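# Push the loaded cart through the door into the tape box

## Task

Move the loaded utility cart through the self-closing door and leave it parked in the yellow-taped area, with all four of its wheels fully inside the tape and none resting on the tape itself. The cartons have to finish in the cart's top tray, with no part hanging beyond the tray's edges. Then release the cart and back away from it. The robot must not topple or be left leaning, or the task fails, and nothing may count on the robot holding it in place at the end.

## Robot and tools

ROBOT. TidyBot++: one mobile base (0.54 m long, 0.50 m wide, 0.38 m tall) on four powered casters, carrying a single seven-joint arm with a two-finger gripper. There is only one arm, so every joint key belongs to it. The shoulder sits 0.12 m ahead of the base centre and 0.68 m up. Segments: upper arm 0.42 m, forearm 0.31 m, hand 0.31 m to the hand point. The arm begins folded, hand down, reaching about 0.08 m beyond the base front, elbow up to 1.15 m high. Cameras: base_camera (on the chassis, looking forward) and wrist_camera (looks along the hand).

FRAMES. Base frame: origin on the floor below the base centre, x forward, y left, z up. hand_pose is reported in it, for the point midway between the finger pads; its z axis runs out along the fingers, its y axis is the closing direction. Odometry frame = the base frame at scene start; base_odometry counts wheel rotation only, so slip shows up as travel and drift of a few cm and several degrees builds over many moves. Heading: left positive, -3.142 to 3.142. base_tilt is in degrees, forward and right positive, with a fixed error near 1 degree.

execute_actions. Argument actions: a list holding one action or none (empty list = just report state and images). An action may carry base, joints, speeds. Base and joint motions begin together.
- base: exactly one key, each a relative offset from where the base last measured itself, in the base's own frame. translate_m: metres, forward positive, -2 to 2. strafe_m: metres, left positive, -2 to 2. rotate_rad: radians, counter-clockwise from above positive, -6.3 to 6.3. A move that would exceed 8.667 s at its top speed is refused.
- joints: absolute targets keyed by name, radians except the gripper. joint_1_rad any angle (positive = clockwise from above, opposite to rotate_rad); joint_2_rad shoulder -2.249 to 2.249; joint_3_rad any angle; joint_4_rad elbow -2.579 to 2.579; joint_5_rad any angle; joint_6_rad wrist -2.099 to 2.099; joint_7_rad any angle (hand down: positive turns counter-clockwise from above; at 1.57 fingers open sideways left/right). Unlimited joints take the short way; for big turns send steps under half a revolution. gripper_pos 0 (open, ~85 mm gap) to 1 (closed, squeezing ~96-120 N per finger); gap about 85 x (1 - gripper_pos) mm. Done tolerances: ±0.039 for joints 1-4, ±0.056 for 5-7, ±0.03 gripper.
- speeds: caps for this action only; translate_m and strafe_m 0.05-0.5 m/s, rotate_rad 0.1-1.57 rad/s (the top is default).
- cameras: list of base_camera, wrist_camera or all; omitted/null = all, [] = none.
Unknown keys or out-of-range numbers refuse the whole call with no motion. Any part left out of an action may keep pushing toward its earlier target.

Arm geometry with joint_1_rad = 0, joint_3_rad = 3.14, joint_5_rad = 0 (roughly the start): arm stays in the vertical x-z plane; angles from vertical, forward positive: upper = joint_2_rad, forearm = joint_2_rad - joint_4_rad, hand = that minus joint_6_rad. Hand point forward of shoulder = sum of length x sin(angle), above it = sum of length x cos(angle). A down-pointing hand reaches at most about 0.94 m high, only near the base.

wait: seconds 0 to 10; commands nothing and returns the same report. zoom_image: camera plus region [x0, y0, x1, y1] in pixels of that camera's latest full image, top-left origin, at most 504 x 504. read_manual: licence texts only. finished_scene: scene number; ends the scene irreversibly and says whether the task succeeded, so only call it once the cart is parked and released.

RESULT LINES. base_status and joint_status tell how each motion ended: done; off_target (resting short, maybe still pushing); contact_stop or time_out (target dropped, holding in place); not_followed with 'joint command not followed' and 'cause:' when a self-collision check blocked the arm's targets (the gripper target still runs, and blocked targets may be retried later). A blocked base pushes until timeout and may still report done while well short; trust images. on_its_own lists uncommanded motion. motor_effort is percent of maximum, peak in brackets, noisy. hand_pose can be off by 1-2 cm. Gripper at 1 reading done means empty hand; off_target means something is held. 'ARM HIT' = hard contact of arm with base or itself. MOTOR HOT warns from 60 °C; OVER-TEMPERATURE FAULT at 75 °C makes the arm sag, with joints showing limit_stop_at_motor_heat (resend the target). If a result reports a stop, later calls in the same reply are skipped.

CORRECTIONS. Friction leaves joints slightly off; resend each joint as its last command plus (wanted minus read). The arm is not compensated for held loads and sags; never command a held-load joint to its current reading.

AVOID. Driving while the arm is snagged on something near 0.8 m or higher can tip the robot; sideways force on a raised hand can lift wheels; backing off rights a slight lean. Driving the arm into objects can trip a torque fault (joints 1-4 limit 104.5 N m, warning 56.7; joints 5-7 limit 51.3, warning 29.4), which freezes the arm and gripper 10 s while the base continues. No check keeps the arm off the base. Avoid dropping, slamming or shoving objects hard, and expect that loose items may get nudged now and then. The robot holds its last command while you think.

Each tool is called after "Request:" in YAML: its name, and indented under it one key for each argument.

## Session

Request:
execute_actions:
  actions: []

Scene clock: 0.00 s.
base_odometry: x=+0.000 y=+0.000 heading=+0.000 (m, m, rad; odometry frame)
base_tilt: forward=+0.2 right=+0.0 (deg)
base_status: not commanded
joint_positions: joint_1_rad=+0.042 joint_2_rad=-0.336 joint_3_rad=+3.156 joint_4_rad=-2.534 joint_5_rad=+0.013 joint_6_rad=-0.847 joint_7_rad=+1.602 gripper_pos=+0.000
joint_status: not commanded
motor_effort: joint_1_rad=-1 joint_2_rad=-3 joint_3_rad=+1 joint_4_rad=+16 joint_5_rad=-1 joint_6_rad=+1 joint_7_rad=+1 (%)
hand_pose: x=+0.2644 y=-0.0094 z=+0.5846 quat_wxyz=(+0.005, +0.999, -0.008, +0.048) (m; base frame)
pictures: base_camera, wrist_camera
Images, in order (width x height): base_camera 644x364, wrist_camera 644x476.

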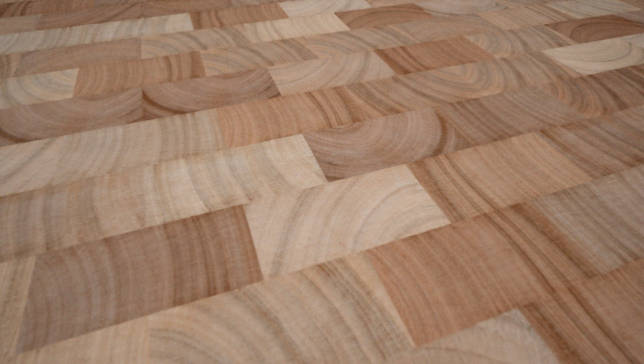

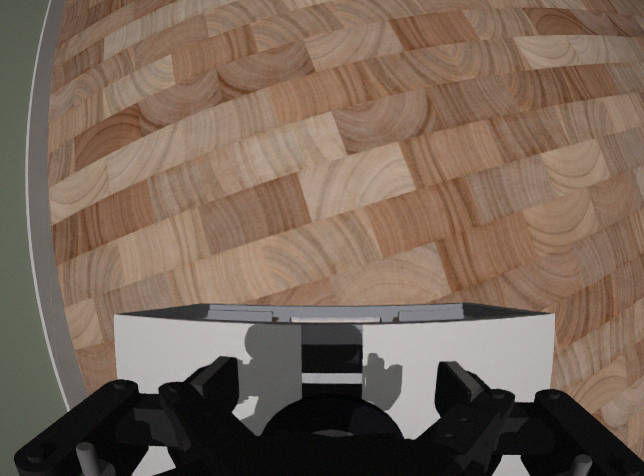

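Point the hand forward to look around.

Request:
execute_actions:
  actions:
    - {"joints":{"joint_4_rad":-2.0,"joint_6_rad":-0.1}}
  cameras: ["wrist_camera"]

Request:
execute_actions:
  actions:
    - {"joints":{"joint_1_rad":1.6}}
  cameras: ["wrist_camera"]

Request:
execute_actions:
  actions:
    - {"joints":{"joint_1_rad":3.1}}
  cameras: ["wrist_camera"]

Scene clock: 4.37 s.
base_odometry: x=+0.000 y=+0.000 heading=+0.000 (m, m, rad; odometry frame)
base_tilt: forward=+0.2 right=+0.0 (deg)
base_status: not commanded
joint_positions: joint_1_rad=+0.042 joint_2_rad=-0.336 joint_3_rad=+3.156 joint_4_rad=-2.009 joint_5_rad=+0.013 joint_6_rad=-0.129 joint_7_rad=+1.602 gripper_pos=+0.000
joint_status: all done
motor_effort: joint_1_rad=-1(1) joint_2_rad=-11(12) joint_3_rad=+1(1) joint_4_rad=+23(24) joint_5_rad=-1(1) joint_6_rad=+8(8) joint_7_rad=+1(1) (%)
hand_pose: x=+0.5955 y=-0.0271 z=+0.9755 quat_wxyz=(+0.030, +0.784, -0.006, +0.620) (m; base frame)
pictures: wrist_camera
Images, in order (width x height): wrist_camera 644x476.

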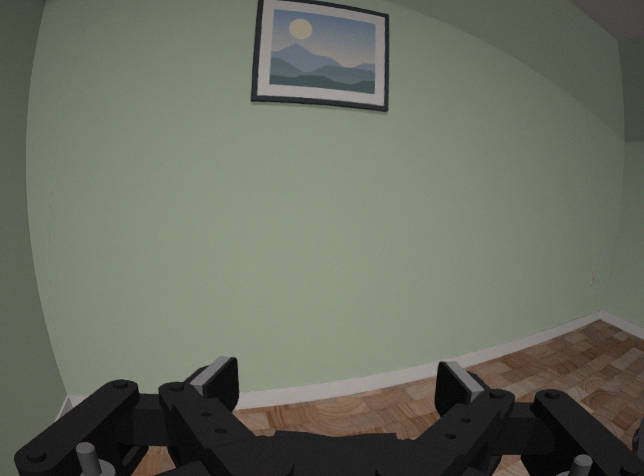

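Scene clock: 7.13 s.
base_odometry: x=+0.000 y=+0.000 heading=+0.000 (m, m, rad; odometry frame)
base_tilt: forward=+0.2 right=+0.0 (deg)
base_status: not commanded
joint_positions: joint_1_rad=+1.584 joint_2_rad=-0.336 joint_3_rad=+3.156 joint_4_rad=-2.009 joint_5_rad=+0.013 joint_6_rad=-0.129 joint_7_rad=+1.602 gripper_pos=+0.000
joint_status: all done
motor_effort: joint_1_rad=+0(2) joint_2_rad=-12(12) joint_3_rad=+0(1) joint_4_rad=+23(23) joint_5_rad=-1(1) joint_6_rad=+7(7) joint_7_rad=+1(1) (%)
hand_pose: x=+0.1055 y=-0.4771 z=+0.9755 quat_wxyz=(+0.453, +0.558, -0.551, +0.424) (m; base frame)
pictures: wrist_camera
Images, in order (width x height): wrist_camera 644x476.

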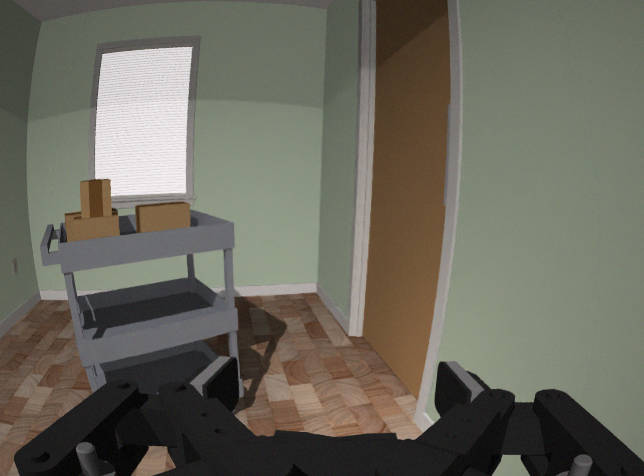

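Scene clock: 9.87 s.
base_odometry: x=+0.000 y=+0.000 heading=+0.000 (m, m, rad; odometry frame)
base_tilt: forward=+0.2 right=+0.0 (deg)
base_status: not commanded
joint_positions: joint_1_rad=+3.084 joint_2_rad=-0.336 joint_3_rad=+3.156 joint_4_rad=-2.009 joint_5_rad=+0.013 joint_6_rad=-0.129 joint_7_rad=+1.602 gripper_pos=+0.000
joint_status: all done
motor_effort: joint_1_rad=-1(2) joint_2_rad=-11(12) joint_3_rad=+1(2) joint_4_rad=+24(24) joint_5_rad=-1(1) joint_6_rad=+8(8) joint_7_rad=+1(1) (%)
hand_pose: x=-0.3579 y=-0.0203 z=+0.9755 quat_wxyz=(+0.621, +0.032, -0.783, +0.001) (m; base frame)
pictures: wrist_camera
Images, in order (width x height): wrist_camera 644x476.

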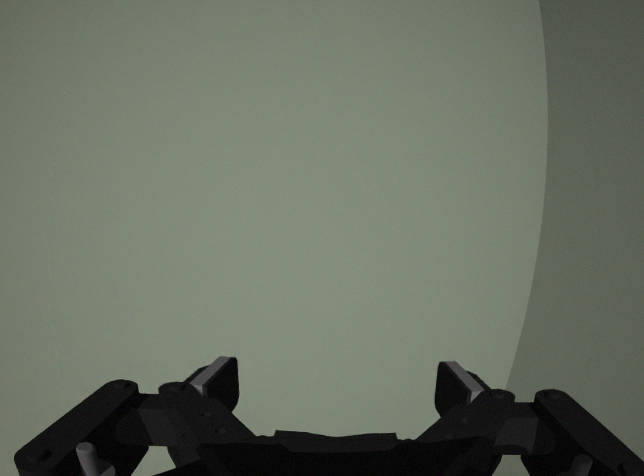

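Request:
execute_actions:
  actions:
    - {"base":{"rotate_rad":0.27},"joints":{"joint_1_rad":1.57,"joint_2_rad":-0.3,"joint_4_rad":-1.5,"joint_6_rad":-1.1}}

Request:
execute_actions:
  actions:
    - {"base":{"translate_m":0.7}}

Scene clock: 15.60 s.
base_odometry: x=+0.000 y=+0.000 heading=+0.270 (m, m, rad; odometry frame)
base_tilt: forward=+0.2 right=+0.1 (deg)
base_status: done
joint_positions: joint_1_rad=+1.587 joint_2_rad=-0.328 joint_3_rad=+3.156 joint_4_rad=-1.516 joint_5_rad=+0.013 joint_6_rad=-1.065 joint_7_rad=+1.602 gripper_pos=+0.000
joint_status: all done
motor_effort: joint_1_rad=+0(1) joint_2_rad=-9(12) joint_3_rad=+1(2) joint_4_rad=+21(24) joint_5_rad=-1(1) joint_6_rad=+6(8) joint_7_rad=+1(1) (%)
hand_pose: x=+0.1034 y=-0.3975 z=+1.0015 quat_wxyz=(+0.316, +0.638, -0.638, +0.291) (m; base frame)
pictures: base_camera, wrist_camera
Images, in order (width x height): base_camera 644x364, wrist_camera 644x476.

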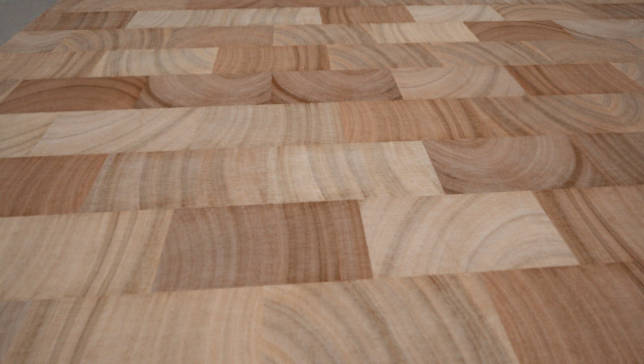

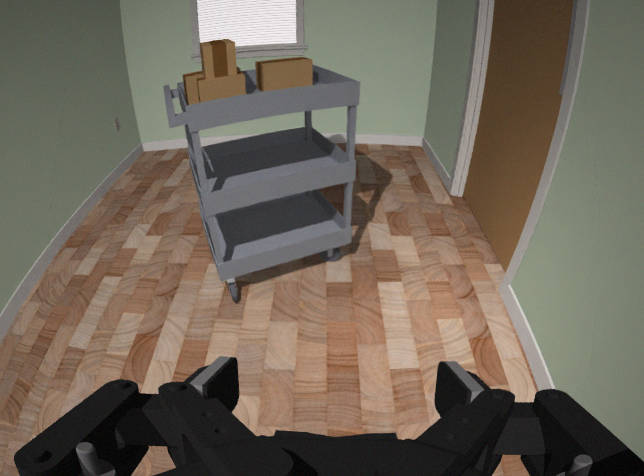

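Scene clock: 18.37 s.
base_odometry: x=+0.674 y=+0.188 heading=+0.271 (m, m, rad; odometry frame)
base_tilt: forward=+0.2 right=+0.0 (deg)
base_status: done
joint_positions: joint_1_rad=+1.585 joint_2_rad=-0.326 joint_3_rad=+3.156 joint_4_rad=-1.515 joint_5_rad=+0.013 joint_6_rad=-1.065 joint_7_rad=+1.602 gripper_pos=+0.000
joint_status: not commanded
motor_effort: joint_1_rad=+0(1) joint_2_rad=-9(12) joint_3_rad=+1(3) joint_4_rad=+21(21) joint_5_rad=-1(2) joint_6_rad=+6(6) joint_7_rad=+1(1) (%)
hand_pose: x=+0.1041 y=-0.3981 z=+1.0008 quat_wxyz=(+0.315, +0.639, -0.638, +0.291) (m; base frame)
pictures: base_camera, wrist_camera
Images, in order (width x height): base_camera 644x364, wrist_camera 644x476.

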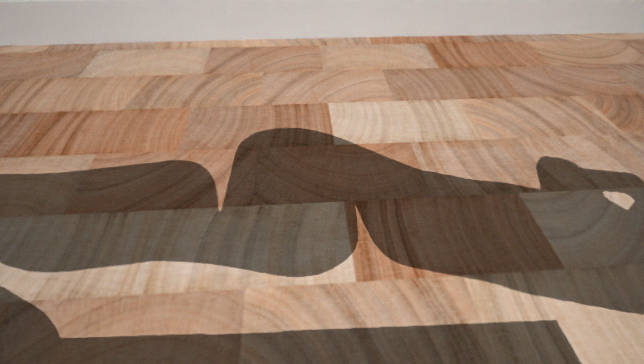

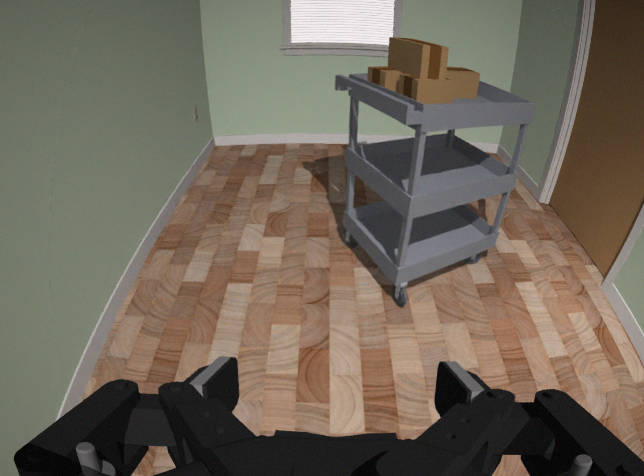

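Request:
execute_actions:
  actions:
    - {"base":{"rotate_rad":-3.09},"joints":{"joint_1_rad":0,"joint_2_rad":-0.5,"joint_4_rad":-1.4,"joint_6_rad":-1.6}}
  cameras: []

Request:
execute_actions:
  actions:
    - {"base":{"translate_m":-0.45}}
  cameras: []

Request:
execute_actions:
  actions:
    - {"base":{"strafe_m":1.0}}

Scene clock: 24.13 s.
base_odometry: x=+0.675 y=+0.187 heading=-2.818 (m, m, rad; odometry frame)
base_tilt: forward=+0.2 right=+0.0 (deg)
base_status: done
joint_positions: joint_1_rad=+0.019 joint_2_rad=-0.473 joint_3_rad=+3.156 joint_4_rad=-1.417 joint_5_rad=+0.013 joint_6_rad=-1.564 joint_7_rad=+1.602 gripper_pos=+0.000
joint_status: all done
motor_effort: joint_1_rad=-1(0) joint_2_rad=-1(10) joint_3_rad=+1(2) joint_4_rad=+18(22) joint_5_rad=-1(2) joint_6_rad=+6(7) joint_7_rad=+1(1) (%)
hand_pose: x=+0.3660 y=-0.0128 z=+0.9901 quat_wxyz=(+0.013, +0.950, -0.004, +0.311) (m; base frame)
pictures: none
No camera images: the call's "cameras" was empty. Leave "cameras" out to get every camera's image.

Scene clock: 26.40 s.
base_odometry: x=+1.102 y=+0.330 heading=-2.819 (m, m, rad; odometry frame)
base_tilt: forward=+0.2 right=+0.0 (deg)
base_status: done
joint_positions: joint_1_rad=+0.019 joint_2_rad=-0.493 joint_3_rad=+3.156 joint_4_rad=-1.412 joint_5_rad=+0.013 joint_6_rad=-1.567 joint_7_rad=+1.602 gripper_pos=+0.000
joint_status: not commanded
motor_effort: joint_1_rad=+0(1) joint_2_rad=+1(6) joint_3_rad=+1(1) joint_4_rad=+17(19) joint_5_rad=-1(2) joint_6_rad=+5(5) joint_7_rad=+1(1) (%)
hand_pose: x=+0.3593 y=-0.0127 z=+0.9963 quat_wxyz=(+0.013, +0.947, -0.004, +0.322) (m; base frame)
pictures: none
No camera images: the call's "cameras" was empty. Leave "cameras" out to get every camera's image.

Scene clock: 29.77 s.
base_odometry: x=+1.419 y=-0.619 heading=-2.819 (m, m, rad; odometry frame)
base_tilt: forward=+0.2 right=+0.0 (deg)
base_status: done
joint_positions: joint_1_rad=+0.018 joint_2_rad=-0.493 joint_3_rad=+3.156 joint_4_rad=-1.412 joint_5_rad=+0.013 joint_6_rad=-1.567 joint_7_rad=+1.602 gripper_pos=+0.000
joint_status: not commanded
motor_effort: joint_1_rad=+0(1) joint_2_rad=+0(1) joint_3_rad=+1(2) joint_4_rad=+18(18) joint_5_rad=-1(3) joint_6_rad=+5(5) joint_7_rad=+1(1) (%)
hand_pose: x=+0.3594 y=-0.0124 z=+0.9964 quat_wxyz=(+0.013, +0.947, -0.003, +0.322) (m; base frame)
pictures: base_camera, wrist_camera
Images, in order (width x height): base_camera 644x364, wrist_camera 644x476.

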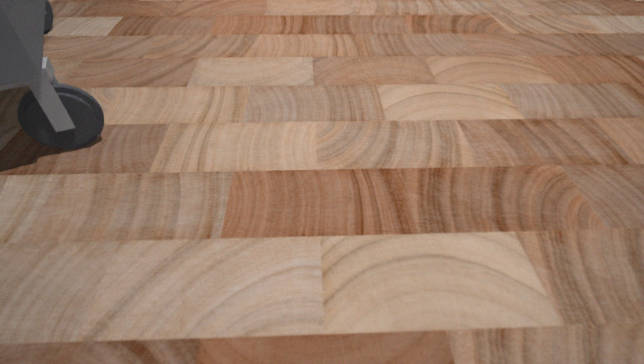

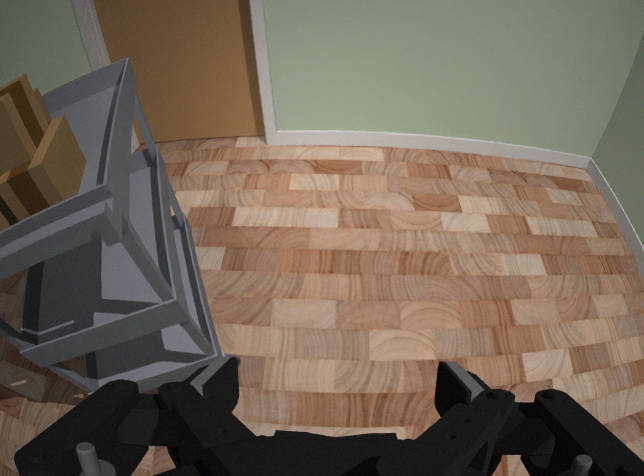

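Request:
execute_actions:
  actions:
    - {"base":{"strafe_m":0.3}}
  cameras: []

Request:
execute_actions:
  actions:
    - {"base":{"rotate_rad":0.35},"joints":{"joint_7_rad":0.0,"joint_6_rad":-1.9}}

Scene clock: 37.30 s.
base_odometry: x=+1.514 y=-0.903 heading=-2.819 (m, m, rad; odometry frame)
base_tilt: forward=+0.2 right=+0.0 (deg)
base_status: done
joint_positions: joint_1_rad=+0.018 joint_2_rad=-0.493 joint_3_rad=+3.156 joint_4_rad=-1.412 joint_5_rad=+0.013 joint_6_rad=-1.567 joint_7_rad=+1.602 gripper_pos=+0.000
joint_status: not commanded
motor_effort: joint_1_rad=+0(1) joint_2_rad=+0(2) joint_3_rad=+1(3) joint_4_rad=+18(18) joint_5_rad=-2(0) joint_6_rad=+5(5) joint_7_rad=+0(1) (%)
hand_pose: x=+0.3594 y=-0.0123 z=+0.9964 quat_wxyz=(+0.013, +0.947, -0.003, +0.322) (m; base frame)
pictures: none
No camera images: the call's "cameras" was empty. Leave "cameras" out to get every camera's image.

Scene clock: 39.10 s.
base_odometry: x=+1.514 y=-0.903 heading=-2.469 (m, m, rad; odometry frame)
base_tilt: forward=+0.2 right=+0.0 (deg)
base_status: done
joint_positions: joint_1_rad=+0.016 joint_2_rad=-0.493 joint_3_rad=+3.156 joint_4_rad=-1.412 joint_5_rad=+0.013 joint_6_rad=-1.868 joint_7_rad=+0.025 gripper_pos=+0.000
joint_status: all done
motor_effort: joint_1_rad=+0(1) joint_2_rad=+2(3) joint_3_rad=+1(2) joint_4_rad=+16(18) joint_5_rad=-1(1) joint_6_rad=+4(5) joint_7_rad=+1(2) (%)
hand_pose: x=+0.2777 y=-0.0091 z=+0.9512 quat_wxyz=(-0.119, +0.692, -0.700, +0.130) (m; base frame)
pictures: base_camera, wrist_camera
Images, in order (width x height): base_camera 644x364, wrist_camera 644x476.

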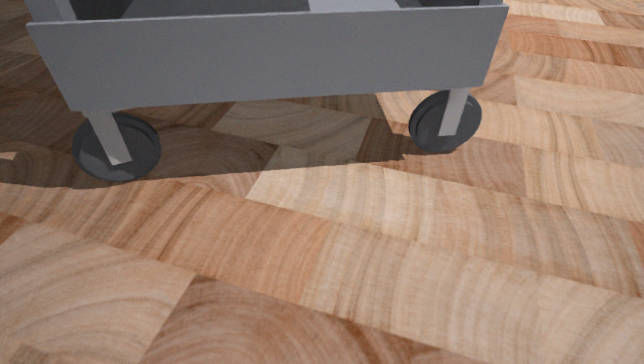

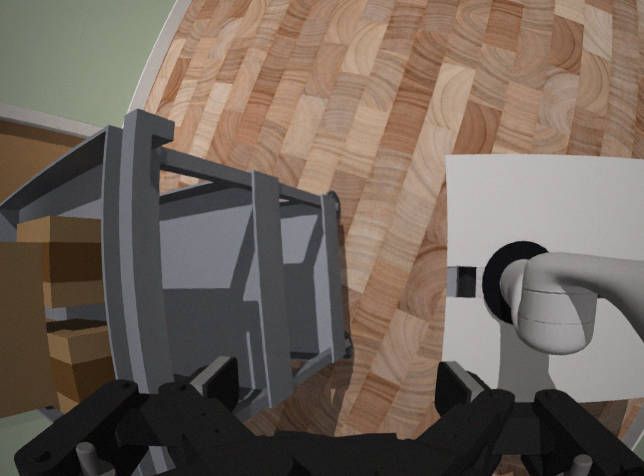

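Request:
execute_actions:
  actions:
    - {"base":{"rotate_rad":0.08},"joints":{"joint_2_rad":-0.8,"joint_4_rad":-2.0,"joint_6_rad":-0.55}}
  cameras: []

Request:
execute_actions:
  actions:
    - {"joints":{"joint_4_rad":-2.27}}

Scene clock: 45.77 s.
base_odometry: x=+1.514 y=-0.903 heading=-2.390 (m, m, rad; odometry frame)
base_tilt: forward=+0.2 right=+0.1 (deg)
base_status: done
joint_positions: joint_1_rad=+0.016 joint_2_rad=-0.776 joint_3_rad=+3.156 joint_4_rad=-1.986 joint_5_rad=+0.013 joint_6_rad=-0.581 joint_7_rad=+0.025 gripper_pos=+0.000
joint_status: all done
motor_effort: joint_1_rad=-1(0) joint_2_rad=+5(6) joint_3_rad=+1(2) joint_4_rad=+22(22) joint_5_rad=-1(1) joint_6_rad=+8(8) joint_7_rad=+1(1) (%)
hand_pose: x=+0.4219 y=-0.0125 z=+1.0254 quat_wxyz=(-0.429, +0.550, -0.553, +0.455) (m; base frame)
pictures: none
No camera images: the call's "cameras" was empty. Leave "cameras" out to get every camera's image.

Scene clock: 47.10 s.
base_odometry: x=+1.514 y=-0.903 heading=-2.390 (m, m, rad; odometry frame)
base_tilt: forward=+0.2 right=+0.0 (deg)
base_status: not commanded
joint_positions: joint_1_rad=+0.016 joint_2_rad=-0.777 joint_3_rad=+3.156 joint_4_rad=-2.262 joint_5_rad=+0.013 joint_6_rad=-0.581 joint_7_rad=+0.025 gripper_pos=+0.000
joint_status: all done
motor_effort: joint_1_rad=-1(1) joint_2_rad=+5(6) joint_3_rad=+1(2) joint_4_rad=+23(25) joint_5_rad=-1(1) joint_6_rad=+7(8) joint_7_rad=+1(1) (%)
hand_pose: x=+0.4111 y=-0.0106 z=+0.8609 quat_wxyz=(-0.352, +0.607, -0.608, +0.372) (m; base frame)
pictures: base_camera, wrist_camera
Images, in order (width x height): base_camera 644x364, wrist_camera 644x476.

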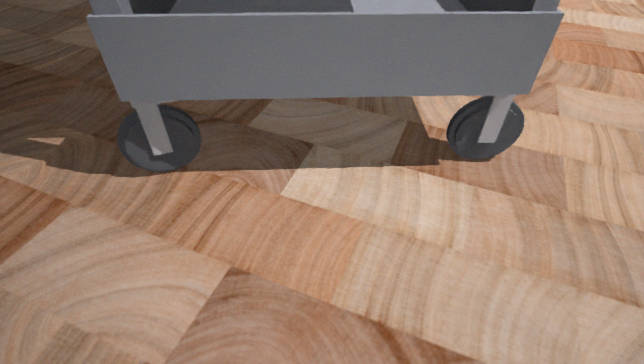

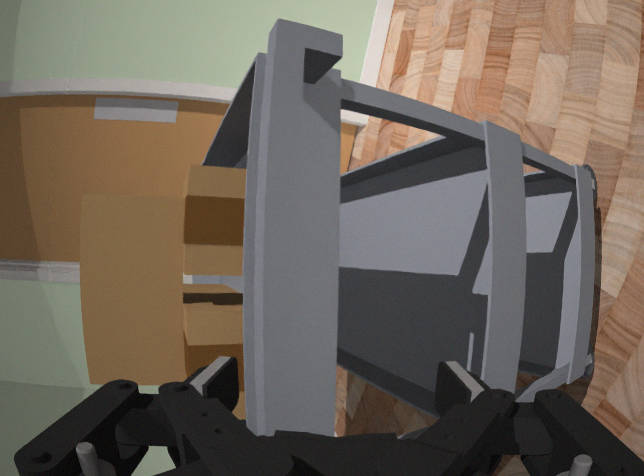

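Request:
execute_actions:
  actions:
    - {"base":{"translate_m":0.07},"speeds":{"translate_m":0.1}}
  cameras: ["wrist_camera"]

Scene clock: 50.40 s.
base_odometry: x=+1.463 y=-0.951 heading=-2.389 (m, m, rad; odometry frame)
base_tilt: forward=+0.2 right=+0.0 (deg)
base_status: done
joint_positions: joint_1_rad=+0.016 joint_2_rad=-0.783 joint_3_rad=+3.156 joint_4_rad=-2.262 joint_5_rad=+0.013 joint_6_rad=-0.581 joint_7_rad=+0.025 gripper_pos=+0.000
joint_status: not commanded
motor_effort: joint_1_rad=+0(0) joint_2_rad=+5(8) joint_3_rad=+1(1) joint_4_rad=+23(23) joint_5_rad=-1(1) joint_6_rad=+7(8) joint_7_rad=+1(1) (%)
hand_pose: x=+0.4100 y=-0.0105 z=+0.8627 quat_wxyz=(-0.353, +0.606, -0.607, +0.374) (m; base frame)
pictures: wrist_camera
Images, in order (width x height): wrist_camera 644x476.

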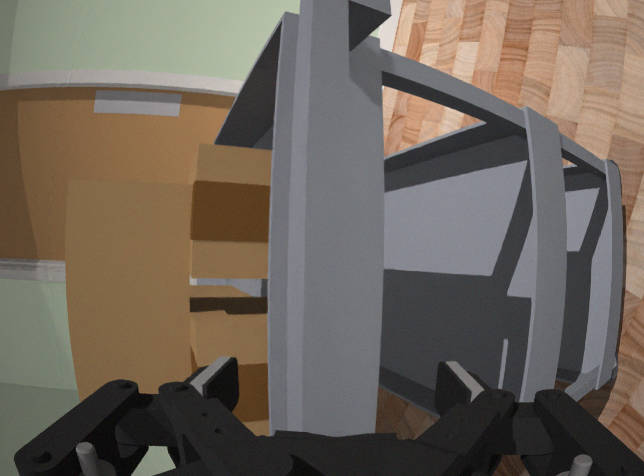

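Request:
execute_actions:
  actions:
    - {"base":{"translate_m":0.04},"speeds":{"translate_m":0.1},"joints":{"joint_4_rad":-2.31}}
  cameras: ["wrist_camera"]

Request:
execute_actions:
  actions:
    - {"joints":{"gripper_pos":1}}

Scene clock: 53.40 s.
base_odometry: x=+1.434 y=-0.979 heading=-2.388 (m, m, rad; odometry frame)
base_tilt: forward=+0.2 right=+0.0 (deg)
base_status: done
joint_positions: joint_1_rad=+0.016 joint_2_rad=-0.787 joint_3_rad=+3.156 joint_4_rad=-2.301 joint_5_rad=+0.013 joint_6_rad=-0.581 joint_7_rad=+0.025 gripper_pos=+0.000
joint_status: all done
motor_effort: joint_1_rad=+0(1) joint_2_rad=+4(7) joint_3_rad=+1(1) joint_4_rad=+23(24) joint_5_rad=-1(1) joint_6_rad=+7(7) joint_7_rad=+1(1) (%)
hand_pose: x=+0.4045 y=-0.0102 z=+0.8412 quat_wxyz=(-0.343, +0.612, -0.613, +0.363) (m; base frame)
pictures: wrist_camera
Images, in order (width x height): wrist_camera 644x476.

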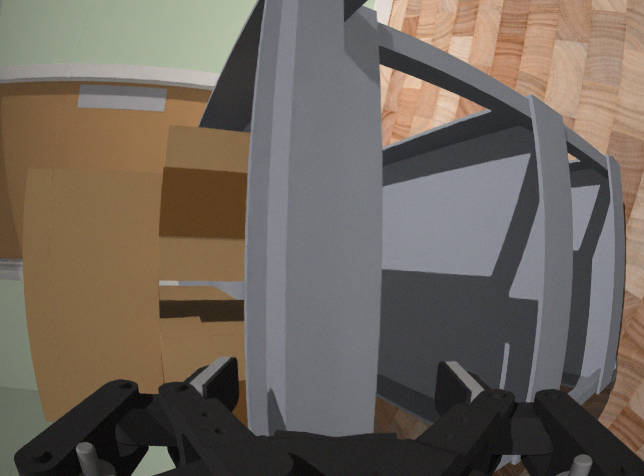

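Scene clock: 54.50 s.
base_odometry: x=+1.434 y=-0.978 heading=-2.388 (m, m, rad; odometry frame)
base_tilt: forward=+0.2 right=+0.0 (deg)
base_status: not commanded
joint_positions: joint_1_rad=+0.016 joint_2_rad=-0.794 joint_3_rad=+3.156 joint_4_rad=-2.289 joint_5_rad=+0.013 joint_6_rad=-0.563 joint_7_rad=+0.025 gripper_pos=+0.741
joint_status: gripper_pos off_target (ended at +0.741, target +1.000)
motor_effort: joint_1_rad=-1(0) joint_2_rad=+8(10) joint_3_rad=+1(1) joint_4_rad=+20(23) joint_5_rad=-1(1) joint_6_rad=+5(9) joint_7_rad=+1(2) (%)
hand_pose: x=+0.4074 y=-0.0103 z=+0.8552 quat_wxyz=(-0.354, +0.605, -0.606, +0.375) (m; base frame)
pictures: base_camera, wrist_camera
Images, in order (width x height): base_camera 644x364, wrist_camera 644x476.

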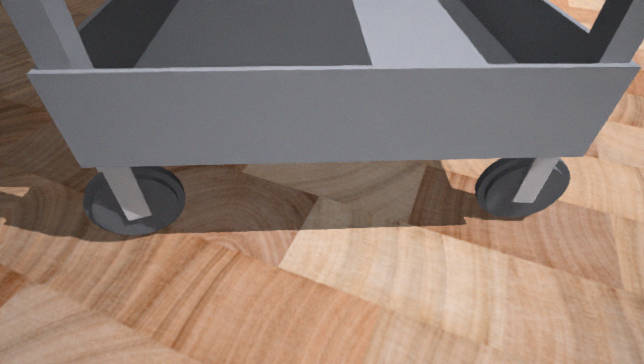

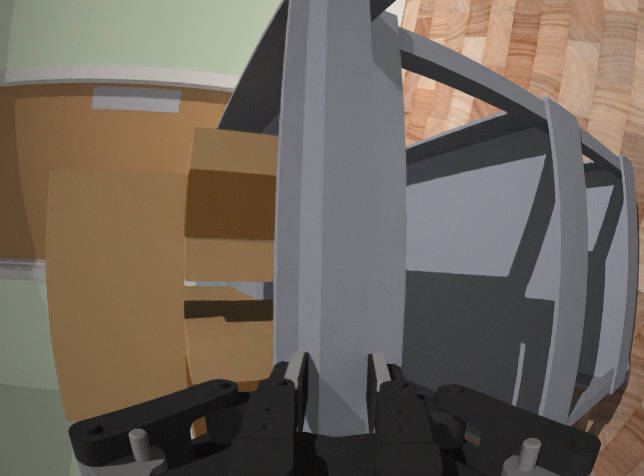

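Request:
execute_actions:
  actions:
    - {"base":{"strafe_m":0.16},"speeds":{"strafe_m":0.1}}

Request:
execute_actions:
  actions:
    - {"base":{"rotate_rad":-0.2},"speeds":{"rotate_rad":0.2}}

Scene clock: 60.03 s.
base_odometry: x=+1.543 y=-1.095 heading=-2.388 (m, m, rad; odometry frame)
base_tilt: forward=+0.2 right=+0.0 (deg)
base_status: done
joint_positions: joint_1_rad=+0.007 joint_2_rad=-0.805 joint_3_rad=+3.161 joint_4_rad=-2.306 joint_5_rad=+0.013 joint_6_rad=-0.561 joint_7_rad=+0.025 gripper_pos=+0.999
joint_status: not commanded
on_its_own: gripper_pos moved +0.258 to your old target +1.000
motor_effort: joint_1_rad=+0(7) joint_2_rad=+5(18) joint_3_rad=+1(5) joint_4_rad=+23(24) joint_5_rad=-1(7) joint_6_rad=+7(8) joint_7_rad=+1(2) (%)
hand_pose: x=+0.4040 y=-0.0091 z=+0.8486 quat_wxyz=(-0.355, +0.607, -0.606, +0.371) (m; base frame)
pictures: base_camera, wrist_camera
Images, in order (width x height): base_camera 644x364, wrist_camera 644x476.

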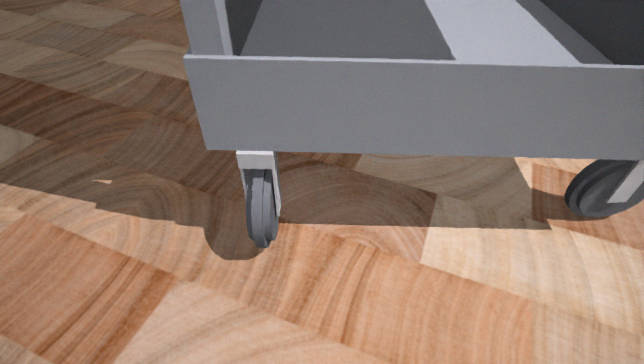

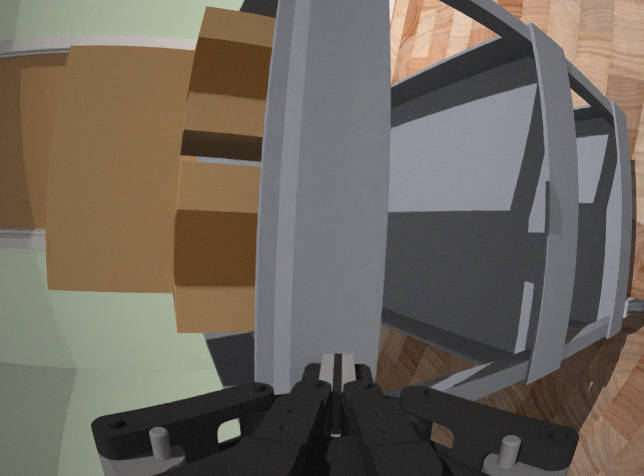

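Scene clock: 61.47 s.
base_odometry: x=+1.544 y=-1.096 heading=-2.589 (m, m, rad; odometry frame)
base_tilt: forward=+0.2 right=+0.0 (deg)
base_status: done
joint_positions: joint_1_rad=+0.007 joint_2_rad=-0.805 joint_3_rad=+3.161 joint_4_rad=-2.306 joint_5_rad=+0.013 joint_6_rad=-0.561 joint_7_rad=+0.025 gripper_pos=+0.999
joint_status: not commanded
motor_effort: joint_1_rad=-1(0) joint_2_rad=+5(7) joint_3_rad=+1(2) joint_4_rad=+23(24) joint_5_rad=-1(0) joint_6_rad=+8(8) joint_7_rad=+1(1) (%)
hand_pose: x=+0.4040 y=-0.0091 z=+0.8486 quat_wxyz=(-0.355, +0.607, -0.606, +0.371) (m; base frame)
pictures: base_camera, wrist_camera
Images, in order (width x height): base_camera 644x364, wrist_camera 644x476.

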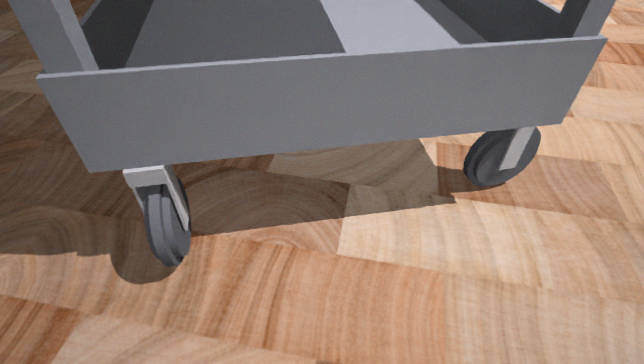

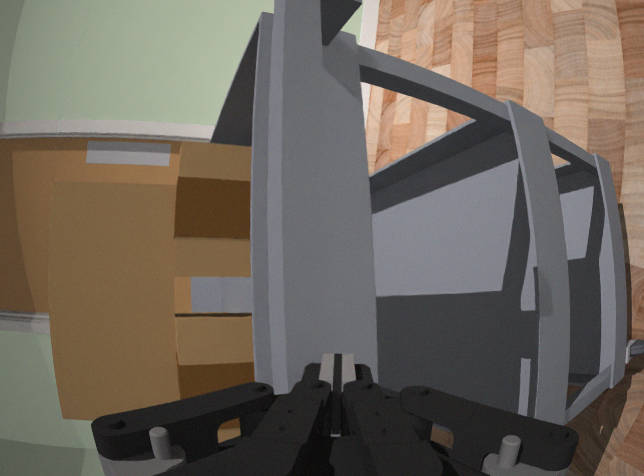

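Grip was too shallow. Regrasp deeper.

Request:
execute_actions:
  actions:
    - {"base":{"translate_m":-0.02},"joints":{"gripper_pos":0.2,"joint_4_rad":-2.275}}
  cameras: []

Request:
execute_actions:
  actions:
    - {"base":{"translate_m":0.08},"speeds":{"translate_m":0.08}}
  cameras: ["wrist_camera"]

Request:
execute_actions:
  actions:
    - {"joints":{"gripper_pos":1}}

Scene clock: 65.70 s.
base_odometry: x=+1.561 y=-1.085 heading=-2.590 (m, m, rad; odometry frame)
base_tilt: forward=+0.2 right=+0.0 (deg)
base_status: done
joint_positions: joint_1_rad=+0.007 joint_2_rad=-0.805 joint_3_rad=+3.161 joint_4_rad=-2.283 joint_5_rad=+0.013 joint_6_rad=-0.561 joint_7_rad=+0.025 gripper_pos=+0.200
joint_status: all done
motor_effort: joint_1_rad=-1(0) joint_2_rad=+5(9) joint_3_rad=+1(2) joint_4_rad=+23(23) joint_5_rad=-1(1) joint_6_rad=+7(8) joint_7_rad=+1(1) (%)
hand_pose: x=+0.4065 y=-0.0094 z=+0.8621 quat_wxyz=(-0.362, +0.603, -0.602, +0.379) (m; base frame)
pictures: none
No camera images: the call's "cameras" was empty. Leave "cameras" out to get every camera's image.

Scene clock: 67.23 s.
base_odometry: x=+1.492 y=-1.127 heading=-2.591 (m, m, rad; odometry frame)
base_tilt: forward=+0.2 right=+0.0 (deg)
base_status: done
joint_positions: joint_1_rad=+0.007 joint_2_rad=-0.805 joint_3_rad=+3.161 joint_4_rad=-2.290 joint_5_rad=+0.013 joint_6_rad=-0.561 joint_7_rad=+0.025 gripper_pos=+0.200
joint_status: not commanded
motor_effort: joint_1_rad=+0(0) joint_2_rad=+3(8) joint_3_rad=+1(1) joint_4_rad=+30(31) joint_5_rad=-1(2) joint_6_rad=+12(14) joint_7_rad=+1(1) (%)
hand_pose: x=+0.4058 y=-0.0093 z=+0.8582 quat_wxyz=(-0.360, +0.604, -0.603, +0.376) (m; base frame)
pictures: wrist_camera
Images, in order (width x height): wrist_camera 644x476.

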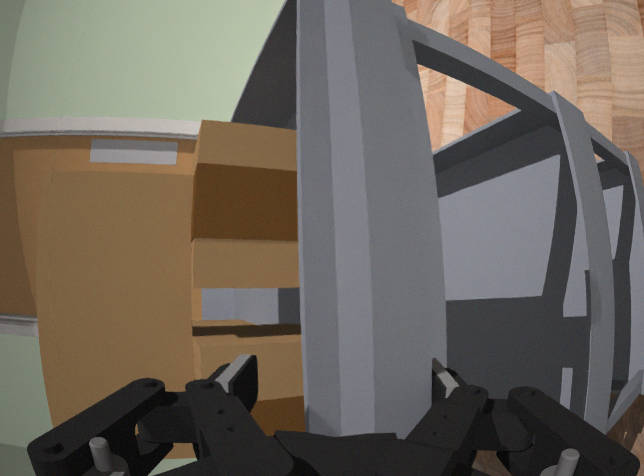

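Scene clock: 68.23 s.
base_odometry: x=+1.493 y=-1.127 heading=-2.591 (m, m, rad; odometry frame)
base_tilt: forward=+0.2 right=+0.0 (deg)
base_status: not commanded
joint_positions: joint_1_rad=+0.007 joint_2_rad=-0.805 joint_3_rad=+3.161 joint_4_rad=-2.318 joint_5_rad=+0.013 joint_6_rad=-0.567 joint_7_rad=+0.025 gripper_pos=+0.663
joint_status: gripper_pos off_target (ended at +0.663, target +1.000)
motor_effort: joint_1_rad=+1(0) joint_2_rad=+6(9) joint_3_rad=+2(2) joint_4_rad=+31(34) joint_5_rad=-3(3) joint_6_rad=+11(16) joint_7_rad=-1(0) (%)
hand_pose: x=+0.4015 y=-0.0090 z=+0.8401 quat_wxyz=(-0.350, +0.611, -0.609, +0.366) (m; base frame)
pictures: base_camera, wrist_camera
Images, in order (width x height): base_camera 644x364, wrist_camera 644x476.

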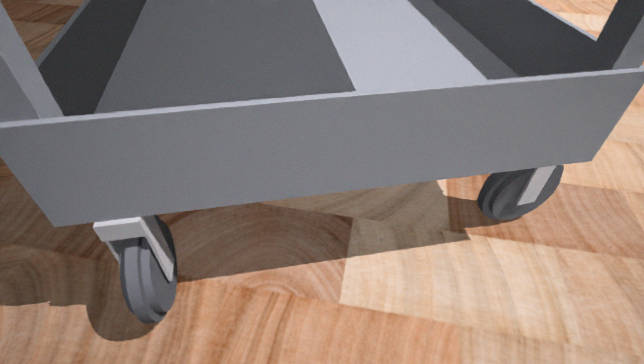

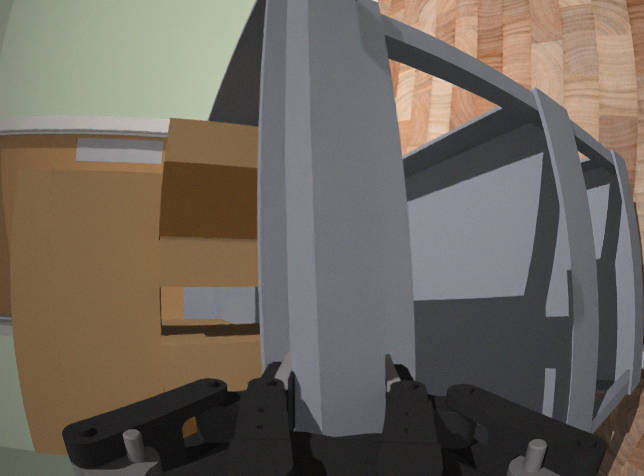

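Request:
execute_actions:
  actions:
    - {"base":{"strafe_m":0.2},"speeds":{"strafe_m":0.08},"joints":{"joint_4_rad":-2.32}}

Request:
execute_actions:
  actions:
    - {"base":{"rotate_rad":-0.22},"speeds":{"rotate_rad":0.15}}

Scene clock: 72.87 s.
base_odometry: x=+1.597 y=-1.298 heading=-2.591 (m, m, rad; odometry frame)
base_tilt: forward=+0.2 right=+0.0 (deg)
base_status: done
joint_positions: joint_1_rad=+0.010 joint_2_rad=-0.800 joint_3_rad=+3.166 joint_4_rad=-2.319 joint_5_rad=+0.013 joint_6_rad=-0.562 joint_7_rad=+0.012 gripper_pos=+0.667
joint_status: all done
motor_effort: joint_1_rad=-3(6) joint_2_rad=+1(9) joint_3_rad=-2(6) joint_4_rad=+25(31) joint_5_rad=+1(7) joint_6_rad=+3(10) joint_7_rad=+5(6) (%)
hand_pose: x=+0.4028 y=-0.0113 z=+0.8393 quat_wxyz=(-0.352, +0.604, -0.616, +0.363) (m; base frame)
pictures: base_camera, wrist_camera
Images, in order (width x height): base_camera 644x364, wrist_camera 644x476.

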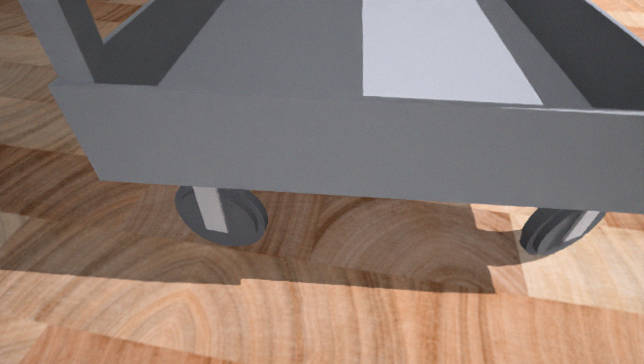

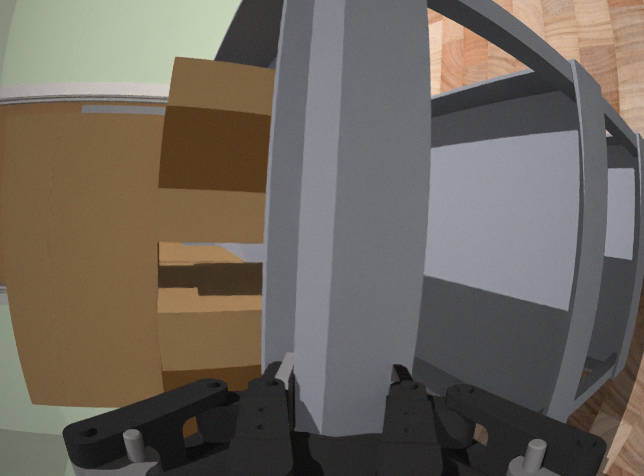

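Scene clock: 74.70 s.
base_odometry: x=+1.597 y=-1.298 heading=-2.810 (m, m, rad; odometry frame)
base_tilt: forward=+0.2 right=+0.0 (deg)
base_status: done
joint_positions: joint_1_rad=-0.021 joint_2_rad=-0.800 joint_3_rad=+3.135 joint_4_rad=-2.319 joint_5_rad=+0.013 joint_6_rad=-0.562 joint_7_rad=+0.012 gripper_pos=+0.667
joint_status: not commanded
motor_effort: joint_1_rad=+6(7) joint_2_rad=+3(4) joint_3_rad=+9(10) joint_4_rad=+24(26) joint_5_rad=-3(5) joint_6_rad=+4(4) joint_7_rad=-4(5) (%)
hand_pose: x=+0.4026 y=+0.0071 z=+0.8392 quat_wxyz=(-0.355, +0.624, -0.596, +0.361) (m; base frame)
pictures: base_camera, wrist_camera
Images, in order (width x height): base_camera 644x364, wrist_camera 644x476.

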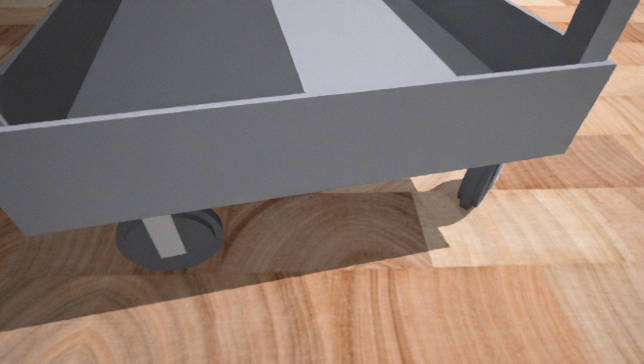

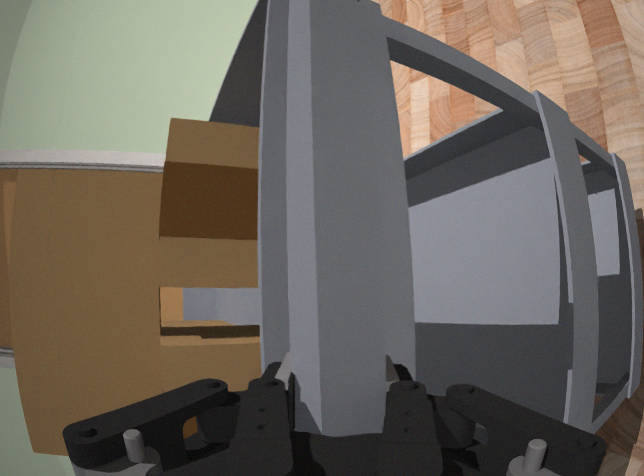

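Request:
execute_actions:
  actions:
    - {"base":{"strafe_m":0.17},"speeds":{"strafe_m":0.08}}

Request:
execute_actions:
  actions:
    - {"base":{"translate_m":0.3},"speeds":{"translate_m":0.15}}

Scene clock: 78.97 s.
base_odometry: x=+1.653 y=-1.459 heading=-2.811 (m, m, rad; odometry frame)
base_tilt: forward=+0.2 right=+0.0 (deg)
base_status: done
joint_positions: joint_1_rad=+0.003 joint_2_rad=-0.802 joint_3_rad=+3.155 joint_4_rad=-2.320 joint_5_rad=+0.014 joint_6_rad=-0.562 joint_7_rad=+0.012 gripper_pos=+0.667
joint_status: not commanded
motor_effort: joint_1_rad=-2(5) joint_2_rad=+6(9) joint_3_rad=+0(8) joint_4_rad=+26(26) joint_5_rad=+1(8) joint_6_rad=+7(8) joint_7_rad=+4(5) (%)
hand_pose: x=+0.4022 y=-0.0060 z=+0.8391 quat_wxyz=(-0.352, +0.610, -0.610, +0.364) (m; base frame)
pictures: base_camera, wrist_camera
Images, in order (width x height): base_camera 644x364, wrist_camera 644x476.

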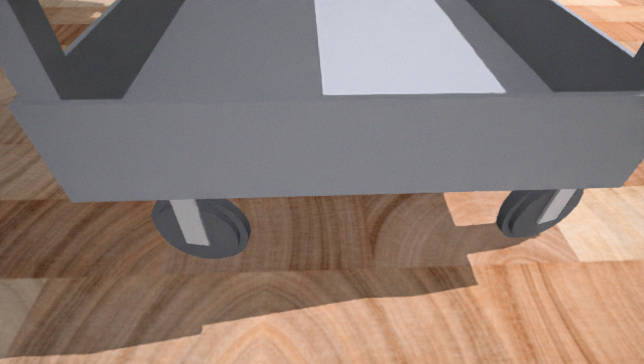

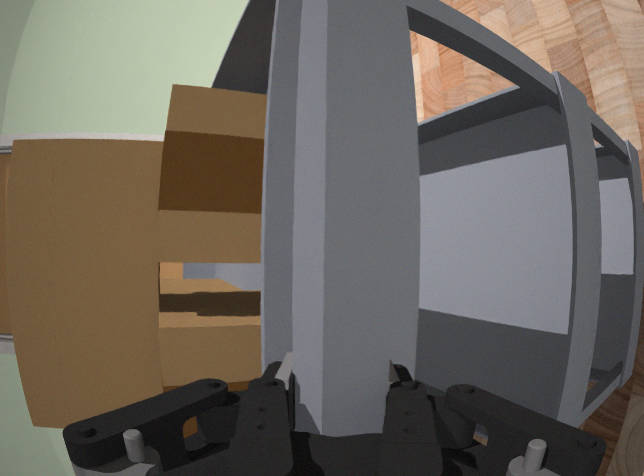

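Scene clock: 81.63 s.
base_odometry: x=+1.369 y=-1.557 heading=-2.810 (m, m, rad; odometry frame)
base_tilt: forward=+0.2 right=+0.0 (deg)
base_status: done
joint_positions: joint_1_rad=-0.011 joint_2_rad=-0.817 joint_3_rad=+3.149 joint_4_rad=-2.327 joint_5_rad=+0.014 joint_6_rad=-0.563 joint_7_rad=+0.012 gripper_pos=+0.669
joint_status: not commanded
motor_effort: joint_1_rad=+5(5) joint_2_rad=+5(17) joint_3_rad=+7(7) joint_4_rad=+24(28) joint_5_rad=-1(1) joint_6_rad=+4(15) joint_7_rad=-2(2) (%)
hand_pose: x=+0.3990 y=+0.0000 z=+0.8392 quat_wxyz=(-0.356, +0.615, -0.602, +0.364) (m; base frame)
pictures: base_camera, wrist_camera
Images, in order (width x height): base_camera 644x364, wrist_camera 644x476.

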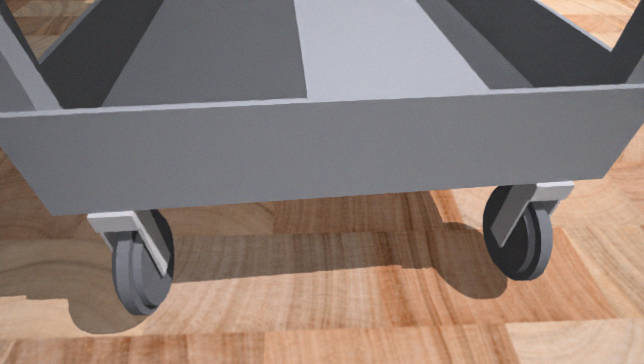

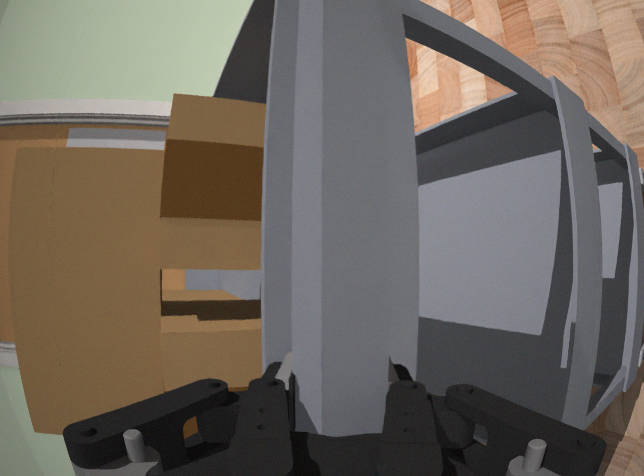

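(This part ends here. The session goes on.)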